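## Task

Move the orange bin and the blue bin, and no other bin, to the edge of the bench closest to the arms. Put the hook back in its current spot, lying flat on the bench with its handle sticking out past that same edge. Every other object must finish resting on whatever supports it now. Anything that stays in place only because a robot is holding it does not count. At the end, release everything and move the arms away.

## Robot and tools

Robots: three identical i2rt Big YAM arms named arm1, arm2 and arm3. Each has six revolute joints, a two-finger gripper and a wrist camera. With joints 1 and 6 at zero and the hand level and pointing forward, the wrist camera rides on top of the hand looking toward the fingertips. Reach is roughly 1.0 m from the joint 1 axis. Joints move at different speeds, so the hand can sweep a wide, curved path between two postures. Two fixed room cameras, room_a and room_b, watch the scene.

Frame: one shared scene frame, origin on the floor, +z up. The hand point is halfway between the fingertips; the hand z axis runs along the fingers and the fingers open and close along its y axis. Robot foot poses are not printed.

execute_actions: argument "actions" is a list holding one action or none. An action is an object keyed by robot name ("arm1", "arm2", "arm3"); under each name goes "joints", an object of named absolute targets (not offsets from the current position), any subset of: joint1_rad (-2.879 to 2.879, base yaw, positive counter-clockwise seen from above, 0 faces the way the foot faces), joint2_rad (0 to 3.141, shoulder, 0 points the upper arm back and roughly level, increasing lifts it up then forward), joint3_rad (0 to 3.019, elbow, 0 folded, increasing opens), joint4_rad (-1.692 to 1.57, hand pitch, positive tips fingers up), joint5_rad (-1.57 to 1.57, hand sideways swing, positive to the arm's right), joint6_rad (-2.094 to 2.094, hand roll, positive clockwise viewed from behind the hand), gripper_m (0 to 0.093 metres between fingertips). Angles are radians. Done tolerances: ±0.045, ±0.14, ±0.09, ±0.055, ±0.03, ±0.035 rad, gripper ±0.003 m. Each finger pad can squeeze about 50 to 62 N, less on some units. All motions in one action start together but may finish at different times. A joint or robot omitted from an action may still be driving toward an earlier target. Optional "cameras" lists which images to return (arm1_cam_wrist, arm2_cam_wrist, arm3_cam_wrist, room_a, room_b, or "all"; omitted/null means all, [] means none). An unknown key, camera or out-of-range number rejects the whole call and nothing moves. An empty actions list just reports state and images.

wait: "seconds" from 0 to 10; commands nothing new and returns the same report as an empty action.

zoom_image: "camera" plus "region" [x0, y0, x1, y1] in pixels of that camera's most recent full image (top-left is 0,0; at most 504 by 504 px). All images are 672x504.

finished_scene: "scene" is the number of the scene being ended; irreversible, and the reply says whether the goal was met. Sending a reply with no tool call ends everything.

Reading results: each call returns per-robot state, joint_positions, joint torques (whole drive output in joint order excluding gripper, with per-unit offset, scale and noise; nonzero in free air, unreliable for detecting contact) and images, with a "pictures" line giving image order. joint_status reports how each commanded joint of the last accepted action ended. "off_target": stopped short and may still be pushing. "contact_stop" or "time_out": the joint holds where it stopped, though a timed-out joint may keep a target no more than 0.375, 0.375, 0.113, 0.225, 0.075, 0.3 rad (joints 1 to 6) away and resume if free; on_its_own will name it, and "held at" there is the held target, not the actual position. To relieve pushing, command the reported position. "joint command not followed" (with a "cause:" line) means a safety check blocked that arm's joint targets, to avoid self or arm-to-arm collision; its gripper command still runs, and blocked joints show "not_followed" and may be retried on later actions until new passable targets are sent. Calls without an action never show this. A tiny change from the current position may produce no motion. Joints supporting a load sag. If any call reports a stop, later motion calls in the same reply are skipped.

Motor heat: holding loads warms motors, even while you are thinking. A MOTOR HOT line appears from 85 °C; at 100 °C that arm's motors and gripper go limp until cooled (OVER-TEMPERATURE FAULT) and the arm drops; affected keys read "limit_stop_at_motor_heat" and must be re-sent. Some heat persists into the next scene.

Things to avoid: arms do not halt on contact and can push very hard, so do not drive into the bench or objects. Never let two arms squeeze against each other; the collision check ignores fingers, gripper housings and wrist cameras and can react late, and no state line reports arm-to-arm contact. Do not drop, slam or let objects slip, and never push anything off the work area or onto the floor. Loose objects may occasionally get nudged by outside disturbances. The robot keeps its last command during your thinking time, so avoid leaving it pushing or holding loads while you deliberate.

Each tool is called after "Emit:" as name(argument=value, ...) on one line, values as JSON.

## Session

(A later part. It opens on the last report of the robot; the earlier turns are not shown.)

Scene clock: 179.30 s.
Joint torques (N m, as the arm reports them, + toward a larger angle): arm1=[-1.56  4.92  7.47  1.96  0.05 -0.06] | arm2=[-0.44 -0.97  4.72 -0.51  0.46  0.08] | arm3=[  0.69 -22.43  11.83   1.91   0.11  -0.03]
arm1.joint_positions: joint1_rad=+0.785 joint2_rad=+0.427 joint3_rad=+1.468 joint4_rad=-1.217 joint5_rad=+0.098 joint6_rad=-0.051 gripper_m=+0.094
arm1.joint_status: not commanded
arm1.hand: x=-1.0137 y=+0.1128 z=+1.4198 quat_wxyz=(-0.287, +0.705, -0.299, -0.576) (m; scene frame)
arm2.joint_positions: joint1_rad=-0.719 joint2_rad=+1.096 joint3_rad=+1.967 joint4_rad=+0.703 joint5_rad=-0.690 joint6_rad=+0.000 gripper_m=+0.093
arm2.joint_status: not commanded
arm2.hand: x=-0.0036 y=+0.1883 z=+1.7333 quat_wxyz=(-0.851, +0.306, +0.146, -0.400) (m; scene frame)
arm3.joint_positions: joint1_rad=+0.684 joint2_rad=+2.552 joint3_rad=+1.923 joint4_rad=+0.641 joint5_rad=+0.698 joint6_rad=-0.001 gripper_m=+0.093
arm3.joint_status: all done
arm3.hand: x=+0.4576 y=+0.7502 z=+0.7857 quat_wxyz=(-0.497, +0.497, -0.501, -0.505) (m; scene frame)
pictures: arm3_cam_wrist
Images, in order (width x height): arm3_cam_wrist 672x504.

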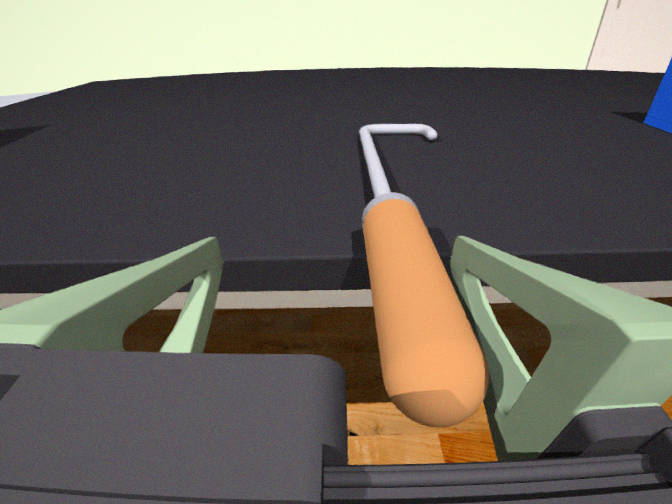

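Emit:
execute_actions(actions=[{"arm3":{"joints":{"joint1_rad":0.65,"joint3_rad":1.885,"joint4_rad":0.68,"joint5_rad":0.67}}}], cameras=["arm3_cam_wrist"])

Scene clock: 181.93 s.
Joint torques (N m, as the arm reports them, + toward a larger angle): arm1=[-1.57  4.94  7.46  1.96  0.06 -0.06] | arm2=[-0.47 -1.21  4.72 -0.62  0.47  0.08] | arm3=[  1.5  -22.02   8.91   2.03   0.02  -0.03]
arm1.joint_positions: joint1_rad=+0.785 joint2_rad=+0.427 joint3_rad=+1.468 joint4_rad=-1.217 joint5_rad=+0.098 joint6_rad=-0.051 gripper_m=+0.094
arm1.joint_status: not commanded
arm1.hand: x=-1.0137 y=+0.1128 z=+1.4198 quat_wxyz=(-0.287, +0.705, -0.299, -0.576) (m; scene frame)
arm2.joint_positions: joint1_rad=-0.719 joint2_rad=+1.096 joint3_rad=+1.967 joint4_rad=+0.703 joint5_rad=-0.690 joint6_rad=+0.000 gripper_m=+0.093
arm2.joint_status: not commanded
arm2.hand: x=-0.0036 y=+0.1883 z=+1.7333 quat_wxyz=(-0.851, +0.306, +0.146, -0.400) (m; scene frame)
arm3.joint_positions: joint1_rad=+0.652 joint2_rad=+2.552 joint3_rad=+1.894 joint4_rad=+0.665 joint5_rad=+0.673 joint6_rad=-0.001 gripper_m=+0.093
arm3.joint_status: all done
arm3.hand: x=+0.4819 y=+0.7604 z=+0.7757 quat_wxyz=(-0.499, +0.497, -0.503, -0.501) (m; scene frame)
pictures: arm3_cam_wrist
Images, in order (width x height): arm3_cam_wrist 672x504.

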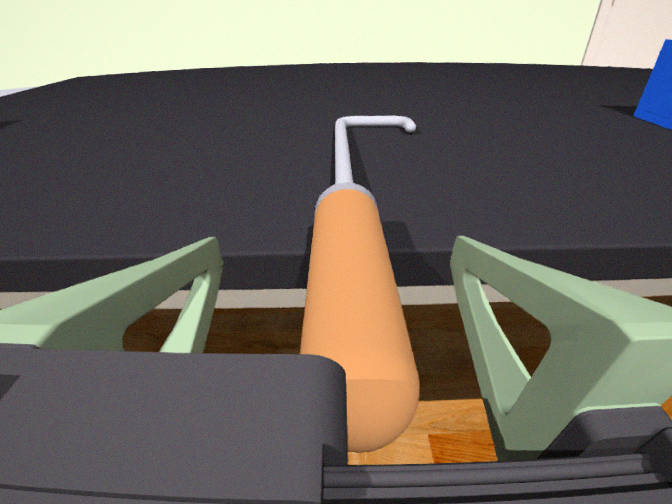

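Emit:
execute_actions(actions=[{"arm3":{"joints":{"joint1_rad":0.67,"joint2_rad":2.49,"joint3_rad":1.80,"joint4_rad":0.72,"joint5_rad":0.68}}}], cameras=["arm3_cam_wrist"])

Scene clock: 185.27 s.
Joint torques (N m, as the arm reports them, + toward a larger angle): arm1=[-1.55  4.9   7.47  1.97  0.05 -0.06] | arm2=[-0.36 -1.09  4.73 -0.55  0.47  0.08] | arm3=[  1.87 -23.78   8.57   2.14   0.19  -0.06]
arm1.joint_positions: joint1_rad=+0.785 joint2_rad=+0.427 joint3_rad=+1.468 joint4_rad=-1.217 joint5_rad=+0.098 joint6_rad=-0.051 gripper_m=+0.094
arm1.joint_status: not commanded
arm1.hand: x=-1.0137 y=+0.1128 z=+1.4198 quat_wxyz=(-0.287, +0.705, -0.299, -0.576) (m; scene frame)
arm2.joint_positions: joint1_rad=-0.719 joint2_rad=+1.096 joint3_rad=+1.967 joint4_rad=+0.703 joint5_rad=-0.690 joint6_rad=+0.000 gripper_m=+0.093
arm2.joint_status: not commanded
arm2.hand: x=-0.0036 y=+0.1883 z=+1.7333 quat_wxyz=(-0.851, +0.306, +0.146, -0.400) (m; scene frame)
arm3.joint_positions: joint1_rad=+0.661 joint2_rad=+2.506 joint3_rad=+1.811 joint4_rad=+0.706 joint5_rad=+0.678 joint6_rad=-0.001 gripper_m=+0.093
arm3.joint_status: all done
arm3.hand: x=+0.4860 y=+0.7436 z=+0.7818 quat_wxyz=(-0.498, +0.497, -0.502, -0.503) (m; scene frame)
pictures: arm3_cam_wrist
Images, in order (width x height): arm3_cam_wrist 672x504.

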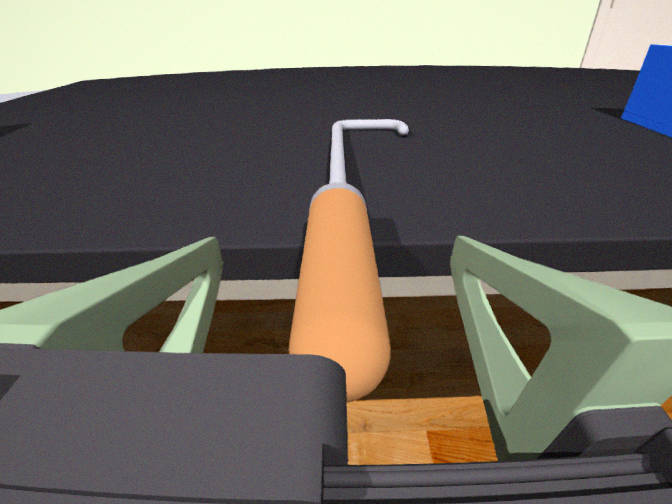

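Emit:
execute_actions(actions=[{"arm3":{"joints":{"joint3_rad":1.772}}}], cameras=[])

Emit:
execute_actions(actions=[{"arm3":{"joints":{"gripper_m":0}}}], cameras=["arm3_cam_wrist"])

Emit:
execute_actions(actions=[{"arm3":{"joints":{"joint2_rad":2.44,"joint6_rad":0.8}}}], cameras=["arm3_cam_wrist"])

Emit:
execute_actions(actions=[{"arm3":{"joints":{"joint2_rad":2.40,"joint6_rad":1.57}}}], cameras=["arm3_cam_wrist"])

Scene clock: 190.00 s.
Joint torques (N m, as the arm reports them, + toward a larger angle): arm1=[-1.58  4.92  7.47  1.96  0.05 -0.06] | arm2=[-0.78 -1.32  4.76 -0.57  0.45  0.11] | arm3=[  1.99 -23.04   8.51   2.09   0.2   -0.03]
arm1.joint_positions: joint1_rad=+0.785 joint2_rad=+0.427 joint3_rad=+1.468 joint4_rad=-1.217 joint5_rad=+0.098 joint6_rad=-0.051 gripper_m=+0.094
arm1.joint_status: not commanded
arm1.hand: x=-1.0137 y=+0.1128 z=+1.4198 quat_wxyz=(-0.287, +0.705, -0.299, -0.576) (m; scene frame)
arm2.joint_positions: joint1_rad=-0.719 joint2_rad=+1.096 joint3_rad=+1.967 joint4_rad=+0.703 joint5_rad=-0.690 joint6_rad=+0.000 gripper_m=+0.093
arm2.joint_status: not commanded
arm2.hand: x=-0.0036 y=+0.1883 z=+1.7333 quat_wxyz=(-0.851, +0.306, +0.146, -0.400) (m; scene frame)
arm3.joint_positions: joint1_rad=+0.661 joint2_rad=+2.502 joint3_rad=+1.782 joint4_rad=+0.706 joint5_rad=+0.678 joint6_rad=-0.001 gripper_m=+0.093
arm3.joint_status: all done
arm3.hand: x=+0.4904 y=+0.7380 z=+0.7707 quat_wxyz=(-0.497, +0.505, -0.503, -0.495) (m; scene frame)
pictures: none
No camera images: the call's "cameras" was empty. Leave "cameras" out to get every camera's image.

Scene clock: 190.70 s.
Joint torques (N m, as the arm reports them, + toward a larger angle): arm1=[-1.59  4.92  7.46  1.96  0.05 -0.06] | arm2=[-0.5  -1.14  4.69 -0.65  0.46  0.07] | arm3=[  2.03 -23.04   8.43   2.29   0.2   -0.02]
arm1.joint_positions: joint1_rad=+0.785 joint2_rad=+0.427 joint3_rad=+1.468 joint4_rad=-1.217 joint5_rad=+0.098 joint6_rad=-0.051 gripper_m=+0.094
arm1.joint_status: not commanded
arm1.hand: x=-1.0137 y=+0.1128 z=+1.4198 quat_wxyz=(-0.287, +0.705, -0.299, -0.576) (m; scene frame)
arm2.joint_positions: joint1_rad=-0.719 joint2_rad=+1.096 joint3_rad=+1.967 joint4_rad=+0.703 joint5_rad=-0.690 joint6_rad=+0.000 gripper_m=+0.093
arm2.joint_status: not commanded
arm2.hand: x=-0.0036 y=+0.1883 z=+1.7333 quat_wxyz=(-0.851, +0.306, +0.146, -0.400) (m; scene frame)
arm3.joint_positions: joint1_rad=+0.662 joint2_rad=+2.502 joint3_rad=+1.782 joint4_rad=+0.706 joint5_rad=+0.678 joint6_rad=-0.001 gripper_m=+0.030
arm3.joint_status: gripper_m off_target (ended at +0.030, target +0.000)
arm3.hand: x=+0.4902 y=+0.7379 z=+0.7707 quat_wxyz=(-0.497, +0.505, -0.503, -0.495) (m; scene frame)
pictures: arm3_cam_wrist
Images, in order (width x height): arm3_cam_wrist 672x504.

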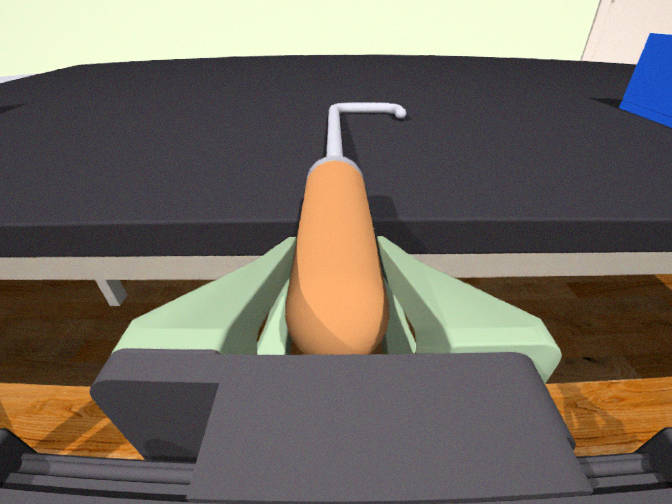

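Scene clock: 192.53 s.
Joint torques (N m, as the arm reports them, + toward a larger angle): arm1=[-1.56  4.9   7.47  1.96  0.05 -0.06] | arm2=[-0.48 -1.17  4.64 -0.63  0.46  0.1 ] | arm3=[  1.67 -23.78   9.4    2.09   0.01   0.21]
arm1.joint_positions: joint1_rad=+0.785 joint2_rad=+0.427 joint3_rad=+1.468 joint4_rad=-1.217 joint5_rad=+0.098 joint6_rad=-0.051 gripper_m=+0.094
arm1.joint_status: not commanded
arm1.hand: x=-1.0137 y=+0.1128 z=+1.4198 quat_wxyz=(-0.287, +0.705, -0.299, -0.576) (m; scene frame)
arm2.joint_positions: joint1_rad=-0.719 joint2_rad=+1.096 joint3_rad=+1.967 joint4_rad=+0.703 joint5_rad=-0.690 joint6_rad=+0.000 gripper_m=+0.093
arm2.joint_status: not commanded
arm2.hand: x=-0.0036 y=+0.1883 z=+1.7333 quat_wxyz=(-0.851, +0.306, +0.146, -0.400) (m; scene frame)
arm3.joint_positions: joint1_rad=+0.662 joint2_rad=+2.462 joint3_rad=+1.774 joint4_rad=+0.707 joint5_rad=+0.682 joint6_rad=+0.766 gripper_m=+0.030
arm3.joint_status: all done
arm3.hand: x=+0.4904 y=+0.7386 z=+0.8002 quat_wxyz=(-0.274, +0.269, -0.650, -0.655) (m; scene frame)
pictures: arm3_cam_wrist
Images, in order (width x height): arm3_cam_wrist 672x504.

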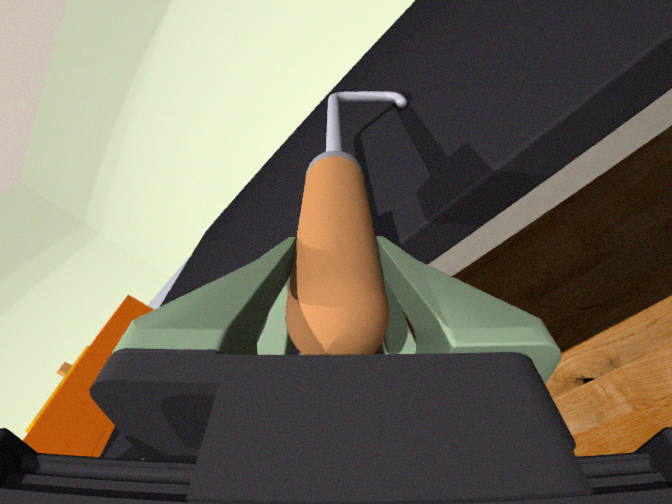

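Scene clock: 194.27 s.
Joint torques (N m, as the arm reports them, + toward a larger angle): arm1=[-1.56  4.93  7.48  1.96  0.06 -0.06] | arm2=[-0.69 -1.24  4.66 -0.61  0.46  0.09] | arm3=[  1.84 -24.26   9.73   2.02   0.01   0.01]
arm1.joint_positions: joint1_rad=+0.785 joint2_rad=+0.427 joint3_rad=+1.468 joint4_rad=-1.217 joint5_rad=+0.098 joint6_rad=-0.051 gripper_m=+0.094
arm1.joint_status: not commanded
arm1.hand: x=-1.0137 y=+0.1128 z=+1.4198 quat_wxyz=(-0.287, +0.705, -0.299, -0.576) (m; scene frame)
arm2.joint_positions: joint1_rad=-0.719 joint2_rad=+1.096 joint3_rad=+1.967 joint4_rad=+0.703 joint5_rad=-0.690 joint6_rad=+0.000 gripper_m=+0.093
arm2.joint_status: not commanded
arm2.hand: x=-0.0036 y=+0.1883 z=+1.7333 quat_wxyz=(-0.851, +0.306, +0.146, -0.400) (m; scene frame)
arm3.joint_positions: joint1_rad=+0.662 joint2_rad=+2.438 joint3_rad=+1.772 joint4_rad=+0.707 joint5_rad=+0.682 joint6_rad=+1.552 gripper_m=+0.030
arm3.joint_status: all done
arm3.hand: x=+0.4902 y=+0.7392 z=+0.8197 quat_wxyz=(+0.003, -0.006, -0.698, -0.716) (m; scene frame)
pictures: arm3_cam_wrist
Images, in order (width x height): arm3_cam_wrist 672x504.

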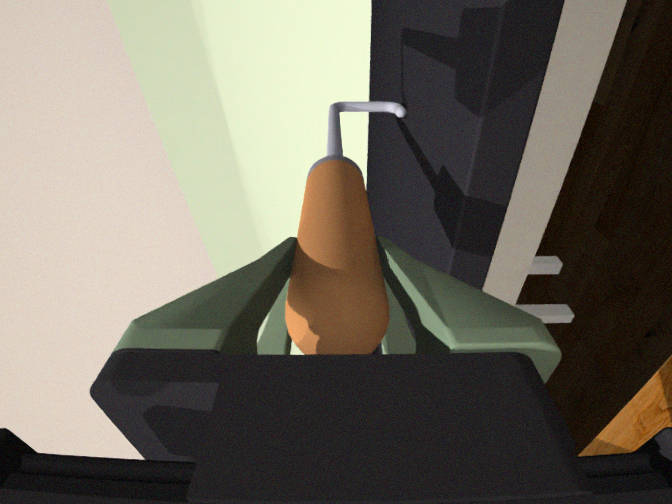

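Emit:
execute_actions(actions=[{"arm3":{"joints":{"joint2_rad":2.15,"joint4_rad":0.6}}}], cameras=[])

Emit:
execute_actions(actions=[{"arm3":{"joints":{"joint1_rad":-0.482,"joint2_rad":1.95,"joint3_rad":1.47,"joint5_rad":-0.36}}}], cameras=["arm3_cam_wrist"])

Emit:
execute_actions(actions=[{"arm3":{"joints":{"joint2_rad":2.23,"joint4_rad":0.9}}}], cameras=[])

Emit:
execute_actions(actions=[{"arm3":{"joints":{"joint2_rad":2.30,"joint6_rad":0}}}], cameras=["arm3_cam_wrist"])

Scene clock: 200.43 s.
Joint torques (N m, as the arm reports them, + toward a larger angle): arm1=[-1.55  4.93  7.47  1.95  0.05 -0.06] | arm2=[-0.6  -1.06  4.75 -0.6   0.46  0.11] | arm3=[  2.09 -21.26  13.15   2.44  -0.03   0.02]
arm1.joint_positions: joint1_rad=+0.785 joint2_rad=+0.427 joint3_rad=+1.468 joint4_rad=-1.217 joint5_rad=+0.098 joint6_rad=-0.051 gripper_m=+0.094
arm1.joint_status: not commanded
arm1.hand: x=-1.0137 y=+0.1128 z=+1.4198 quat_wxyz=(-0.287, +0.705, -0.299, -0.576) (m; scene frame)
arm2.joint_positions: joint1_rad=-0.719 joint2_rad=+1.096 joint3_rad=+1.967 joint4_rad=+0.703 joint5_rad=-0.690 joint6_rad=+0.000 gripper_m=+0.093
arm2.joint_status: not commanded
arm2.hand: x=-0.0036 y=+0.1883 z=+1.7333 quat_wxyz=(-0.851, +0.306, +0.146, -0.400) (m; scene frame)
arm3.joint_positions: joint1_rad=+0.662 joint2_rad=+2.162 joint3_rad=+1.749 joint4_rad=+0.574 joint5_rad=+0.682 joint6_rad=+1.554 gripper_m=+0.030
arm3.joint_status: all done
arm3.hand: x=+0.5021 y=+0.7260 z=+1.0109 quat_wxyz=(+0.030, -0.034, -0.663, -0.748) (m; scene frame)
pictures: none
No camera images: the call's "cameras" was empty. Leave "cameras" out to get every camera's image.

Scene clock: 202.47 s.
Joint torques (N m, as the arm reports them, + toward a larger angle): arm1=[-1.58  4.9   7.47  1.95  0.05 -0.06] | arm2=[-0.35 -1.11  4.65 -0.61  0.46  0.11] | arm3=[ -0.12 -22.81  11.46   2.87   0.15   0.05]
arm1.joint_positions: joint1_rad=+0.785 joint2_rad=+0.427 joint3_rad=+1.468 joint4_rad=-1.217 joint5_rad=+0.098 joint6_rad=-0.051 gripper_m=+0.094
arm1.joint_status: not commanded
arm1.hand: x=-1.0137 y=+0.1128 z=+1.4198 quat_wxyz=(-0.287, +0.705, -0.299, -0.576) (m; scene frame)
arm2.joint_positions: joint1_rad=-0.719 joint2_rad=+1.096 joint3_rad=+1.967 joint4_rad=+0.703 joint5_rad=-0.690 joint6_rad=+0.000 gripper_m=+0.093
arm2.joint_status: not commanded
arm2.hand: x=-0.0036 y=+0.1883 z=+1.7333 quat_wxyz=(-0.851, +0.306, +0.146, -0.400) (m; scene frame)
arm3.joint_positions: joint1_rad=-0.475 joint2_rad=+2.008 joint3_rad=+1.460 joint4_rad=+0.572 joint5_rad=-0.361 joint6_rad=+1.554 gripper_m=+0.030
arm3.joint_status: all done
arm3.hand: x=+1.2490 y=+0.7488 z=+0.9713 quat_wxyz=(-0.042, -0.026, -0.701, -0.712) (m; scene frame)
pictures: arm3_cam_wrist
Images, in order (width x height): arm3_cam_wrist 672x504.

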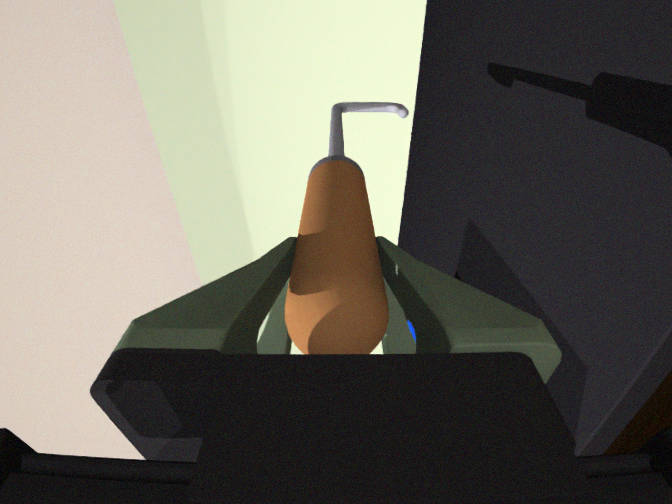

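Scene clock: 203.57 s.
Joint torques (N m, as the arm reports them, + toward a larger angle): arm1=[-1.56  4.93  7.46  1.96  0.05 -0.06] | arm2=[-0.49 -1.16  4.7  -0.62  0.47  0.08] | arm3=[  0.53 -22.85  10.59   2.95   0.15  -0.03]
arm1.joint_positions: joint1_rad=+0.785 joint2_rad=+0.427 joint3_rad=+1.468 joint4_rad=-1.217 joint5_rad=+0.098 joint6_rad=-0.051 gripper_m=+0.094
arm1.joint_status: not commanded
arm1.hand: x=-1.0137 y=+0.1128 z=+1.4198 quat_wxyz=(-0.287, +0.705, -0.299, -0.576) (m; scene frame)
arm2.joint_positions: joint1_rad=-0.719 joint2_rad=+1.096 joint3_rad=+1.967 joint4_rad=+0.703 joint5_rad=-0.690 joint6_rad=+0.000 gripper_m=+0.093
arm2.joint_status: not commanded
arm2.hand: x=-0.0036 y=+0.1883 z=+1.7333 quat_wxyz=(-0.851, +0.306, +0.146, -0.400) (m; scene frame)
arm3.joint_positions: joint1_rad=-0.475 joint2_rad=+2.277 joint3_rad=+1.451 joint4_rad=+0.869 joint5_rad=-0.361 joint6_rad=+1.557 gripper_m=+0.030
arm3.joint_status: all done
arm3.hand: x=+1.2519 y=+0.7552 z=+0.8233 quat_wxyz=(-0.044, -0.025, -0.695, -0.718) (m; scene frame)
pictures: none
No camera images: the call's "cameras" was empty. Leave "cameras" out to get every camera's image.

Scene clock: 205.73 s.
Joint torques (N m, as the arm reports them, + toward a larger angle): arm1=[-1.56  4.91  7.47  1.96  0.05 -0.06] | arm2=[-0.4  -1.09  4.73 -0.65  0.46  0.1 ] | arm3=[  0.45 -20.69  10.36   2.86   0.17  -0.2 ]
arm1.joint_positions: joint1_rad=+0.785 joint2_rad=+0.427 joint3_rad=+1.468 joint4_rad=-1.217 joint5_rad=+0.098 joint6_rad=-0.051 gripper_m=+0.094
arm1.joint_status: not commanded
arm1.hand: x=-1.0137 y=+0.1128 z=+1.4198 quat_wxyz=(-0.287, +0.705, -0.299, -0.576) (m; scene frame)
arm2.joint_positions: joint1_rad=-0.719 joint2_rad=+1.096 joint3_rad=+1.967 joint4_rad=+0.703 joint5_rad=-0.690 joint6_rad=+0.000 gripper_m=+0.093
arm2.joint_status: not commanded
arm2.hand: x=-0.0036 y=+0.1883 z=+1.7333 quat_wxyz=(-0.851, +0.306, +0.146, -0.400) (m; scene frame)
arm3.joint_positions: joint1_rad=-0.475 joint2_rad=+2.307 joint3_rad=+1.451 joint4_rad=+0.875 joint5_rad=-0.362 joint6_rad=+0.019 gripper_m=+0.030
arm3.joint_status: all done
arm3.hand: x=+1.2511 y=+0.7541 z=+0.8010 quat_wxyz=(-0.523, +0.468, -0.524, -0.482) (m; scene frame)
pictures: arm3_cam_wrist
Images, in order (width x height): arm3_cam_wrist 672x504.

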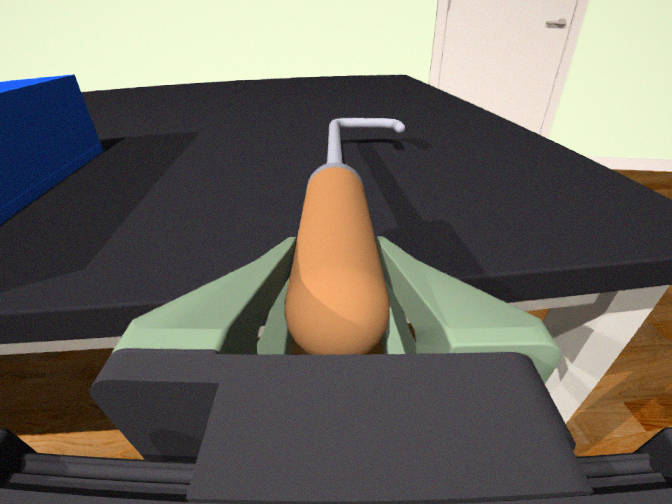

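Emit:
execute_actions(actions=[{"arm3":{"joints":{"joint1_rad":-0.493,"joint2_rad":2.375}}}], cameras=["arm3_cam_wrist"])

Emit:
execute_actions(actions=[{"arm3":{"joints":{"gripper_m":0.093}}}], cameras=[])

Emit:
execute_actions(actions=[{"arm3":{"joints":{"joint2_rad":1.3}}}], cameras=["room_a"])

Scene clock: 209.00 s.
Joint torques (N m, as the arm reports them, + toward a larger angle): arm1=[-1.55  4.92  7.47  1.95  0.05 -0.06] | arm2=[-0.33 -0.91  4.63 -0.55  0.44  0.08] | arm3=[ -0.07 -18.69  10.18   1.8    0.22  -0.17]
arm1.joint_positions: joint1_rad=+0.785 joint2_rad=+0.427 joint3_rad=+1.468 joint4_rad=-1.217 joint5_rad=+0.098 joint6_rad=-0.051 gripper_m=+0.094
arm1.joint_status: not commanded
arm1.hand: x=-1.0137 y=+0.1128 z=+1.4198 quat_wxyz=(-0.287, +0.705, -0.299, -0.576) (m; scene frame)
arm2.joint_positions: joint1_rad=-0.719 joint2_rad=+1.096 joint3_rad=+1.967 joint4_rad=+0.703 joint5_rad=-0.690 joint6_rad=+0.000 gripper_m=+0.093
arm2.joint_status: not commanded
arm2.hand: x=-0.0036 y=+0.1883 z=+1.7333 quat_wxyz=(-0.851, +0.306, +0.146, -0.400) (m; scene frame)
arm3.joint_positions: joint1_rad=-0.482 joint2_rad=+2.354 joint3_rad=+1.451 joint4_rad=+0.897 joint5_rad=-0.362 joint6_rad=+0.012 gripper_m=+0.030
arm3.joint_status: all done
arm3.hand: x=+1.2551 y=+0.7489 z=+0.7693 quat_wxyz=(-0.518, +0.472, -0.533, -0.475) (m; scene frame)
pictures: arm3_cam_wrist
Images, in order (width x height): arm3_cam_wrist 672x504.

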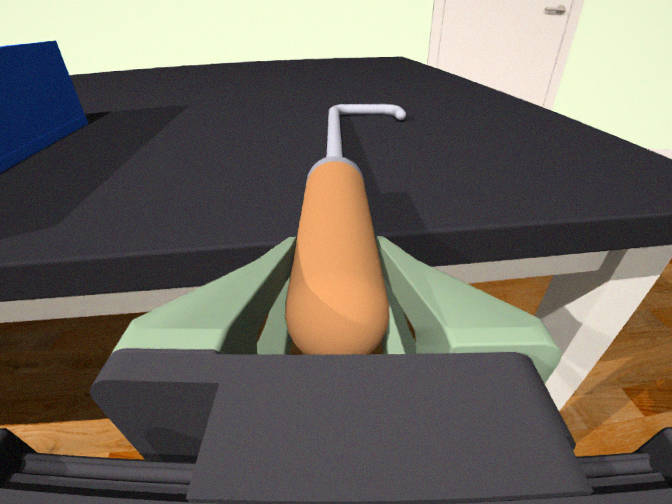

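Scene clock: 209.70 s.
Joint torques (N m, as the arm reports them, + toward a larger angle): arm1=[-1.57  4.94  7.46  1.97  0.05 -0.07] | arm2=[-0.55 -1.01  4.7  -0.66  0.45  0.09] | arm3=[ -0.37 -18.73  10.1    1.89   0.16  -0.12]
arm1.joint_positions: joint1_rad=+0.785 joint2_rad=+0.427 joint3_rad=+1.468 joint4_rad=-1.217 joint5_rad=+0.098 joint6_rad=-0.051 gripper_m=+0.094
arm1.joint_status: not commanded
arm1.hand: x=-1.0137 y=+0.1128 z=+1.4198 quat_wxyz=(-0.287, +0.705, -0.299, -0.576) (m; scene frame)
arm2.joint_positions: joint1_rad=-0.719 joint2_rad=+1.096 joint3_rad=+1.967 joint4_rad=+0.703 joint5_rad=-0.690 joint6_rad=+0.000 gripper_m=+0.093
arm2.joint_status: not commanded
arm2.hand: x=-0.0036 y=+0.1883 z=+1.7333 quat_wxyz=(-0.851, +0.306, +0.146, -0.400) (m; scene frame)
arm3.joint_positions: joint1_rad=-0.482 joint2_rad=+2.354 joint3_rad=+1.451 joint4_rad=+0.897 joint5_rad=-0.362 joint6_rad=+0.012 gripper_m=+0.093
arm3.joint_status: all done
arm3.hand: x=+1.2551 y=+0.7489 z=+0.7693 quat_wxyz=(-0.518, +0.472, -0.533, -0.475) (m; scene frame)
pictures: none
No camera images: the call's "cameras" was empty. Leave "cameras" out to get every camera's image.

Scene clock: 211.50 s.
Joint torques (N m, as the arm reports them, + toward a larger angle): arm1=[-1.54  4.89  7.47  1.96  0.05 -0.06] | arm2=[-0.64 -1.    4.74 -0.58  0.45  0.1 ] | arm3=[-0.18 -9.34 10.71 -0.03  0.35 -0.12]
arm1.joint_positions: joint1_rad=+0.785 joint2_rad=+0.427 joint3_rad=+1.468 joint4_rad=-1.217 joint5_rad=+0.098 joint6_rad=-0.051 gripper_m=+0.094
arm1.joint_status: not commanded
arm1.hand: x=-1.0137 y=+0.1128 z=+1.4198 quat_wxyz=(-0.287, +0.705, -0.299, -0.576) (m; scene frame)
arm2.joint_positions: joint1_rad=-0.719 joint2_rad=+1.096 joint3_rad=+1.967 joint4_rad=+0.703 joint5_rad=-0.690 joint6_rad=+0.000 gripper_m=+0.093
arm2.joint_status: not commanded
arm2.hand: x=-0.0036 y=+0.1883 z=+1.7333 quat_wxyz=(-0.851, +0.306, +0.146, -0.400) (m; scene frame)
arm3.joint_positions: joint1_rad=-0.482 joint2_rad=+1.294 joint3_rad=+1.466 joint4_rad=+0.905 joint5_rad=-0.361 joint6_rad=+0.012 gripper_m=+0.093
arm3.joint_status: all done
arm3.hand: x=+1.1071 y=+0.4517 z=+1.5082 quat_wxyz=(-0.785, +0.275, -0.118, -0.543) (m; scene frame)
pictures: room_a
Images, in order (width x height): room_a 672x504.

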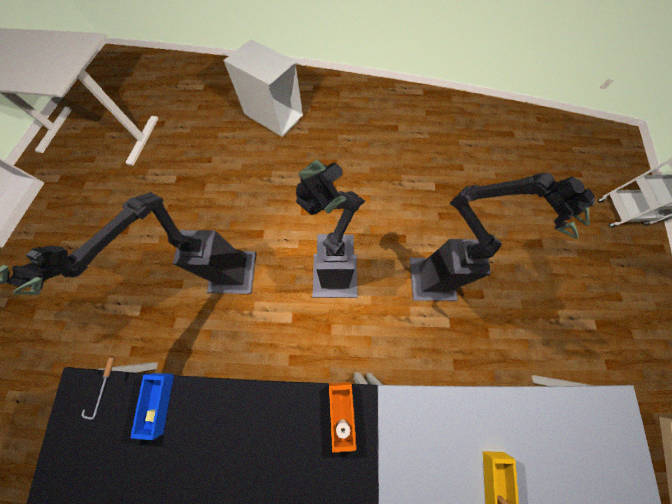

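Emit:
finished_scene(scene=1)

The scene is finished: the task was done.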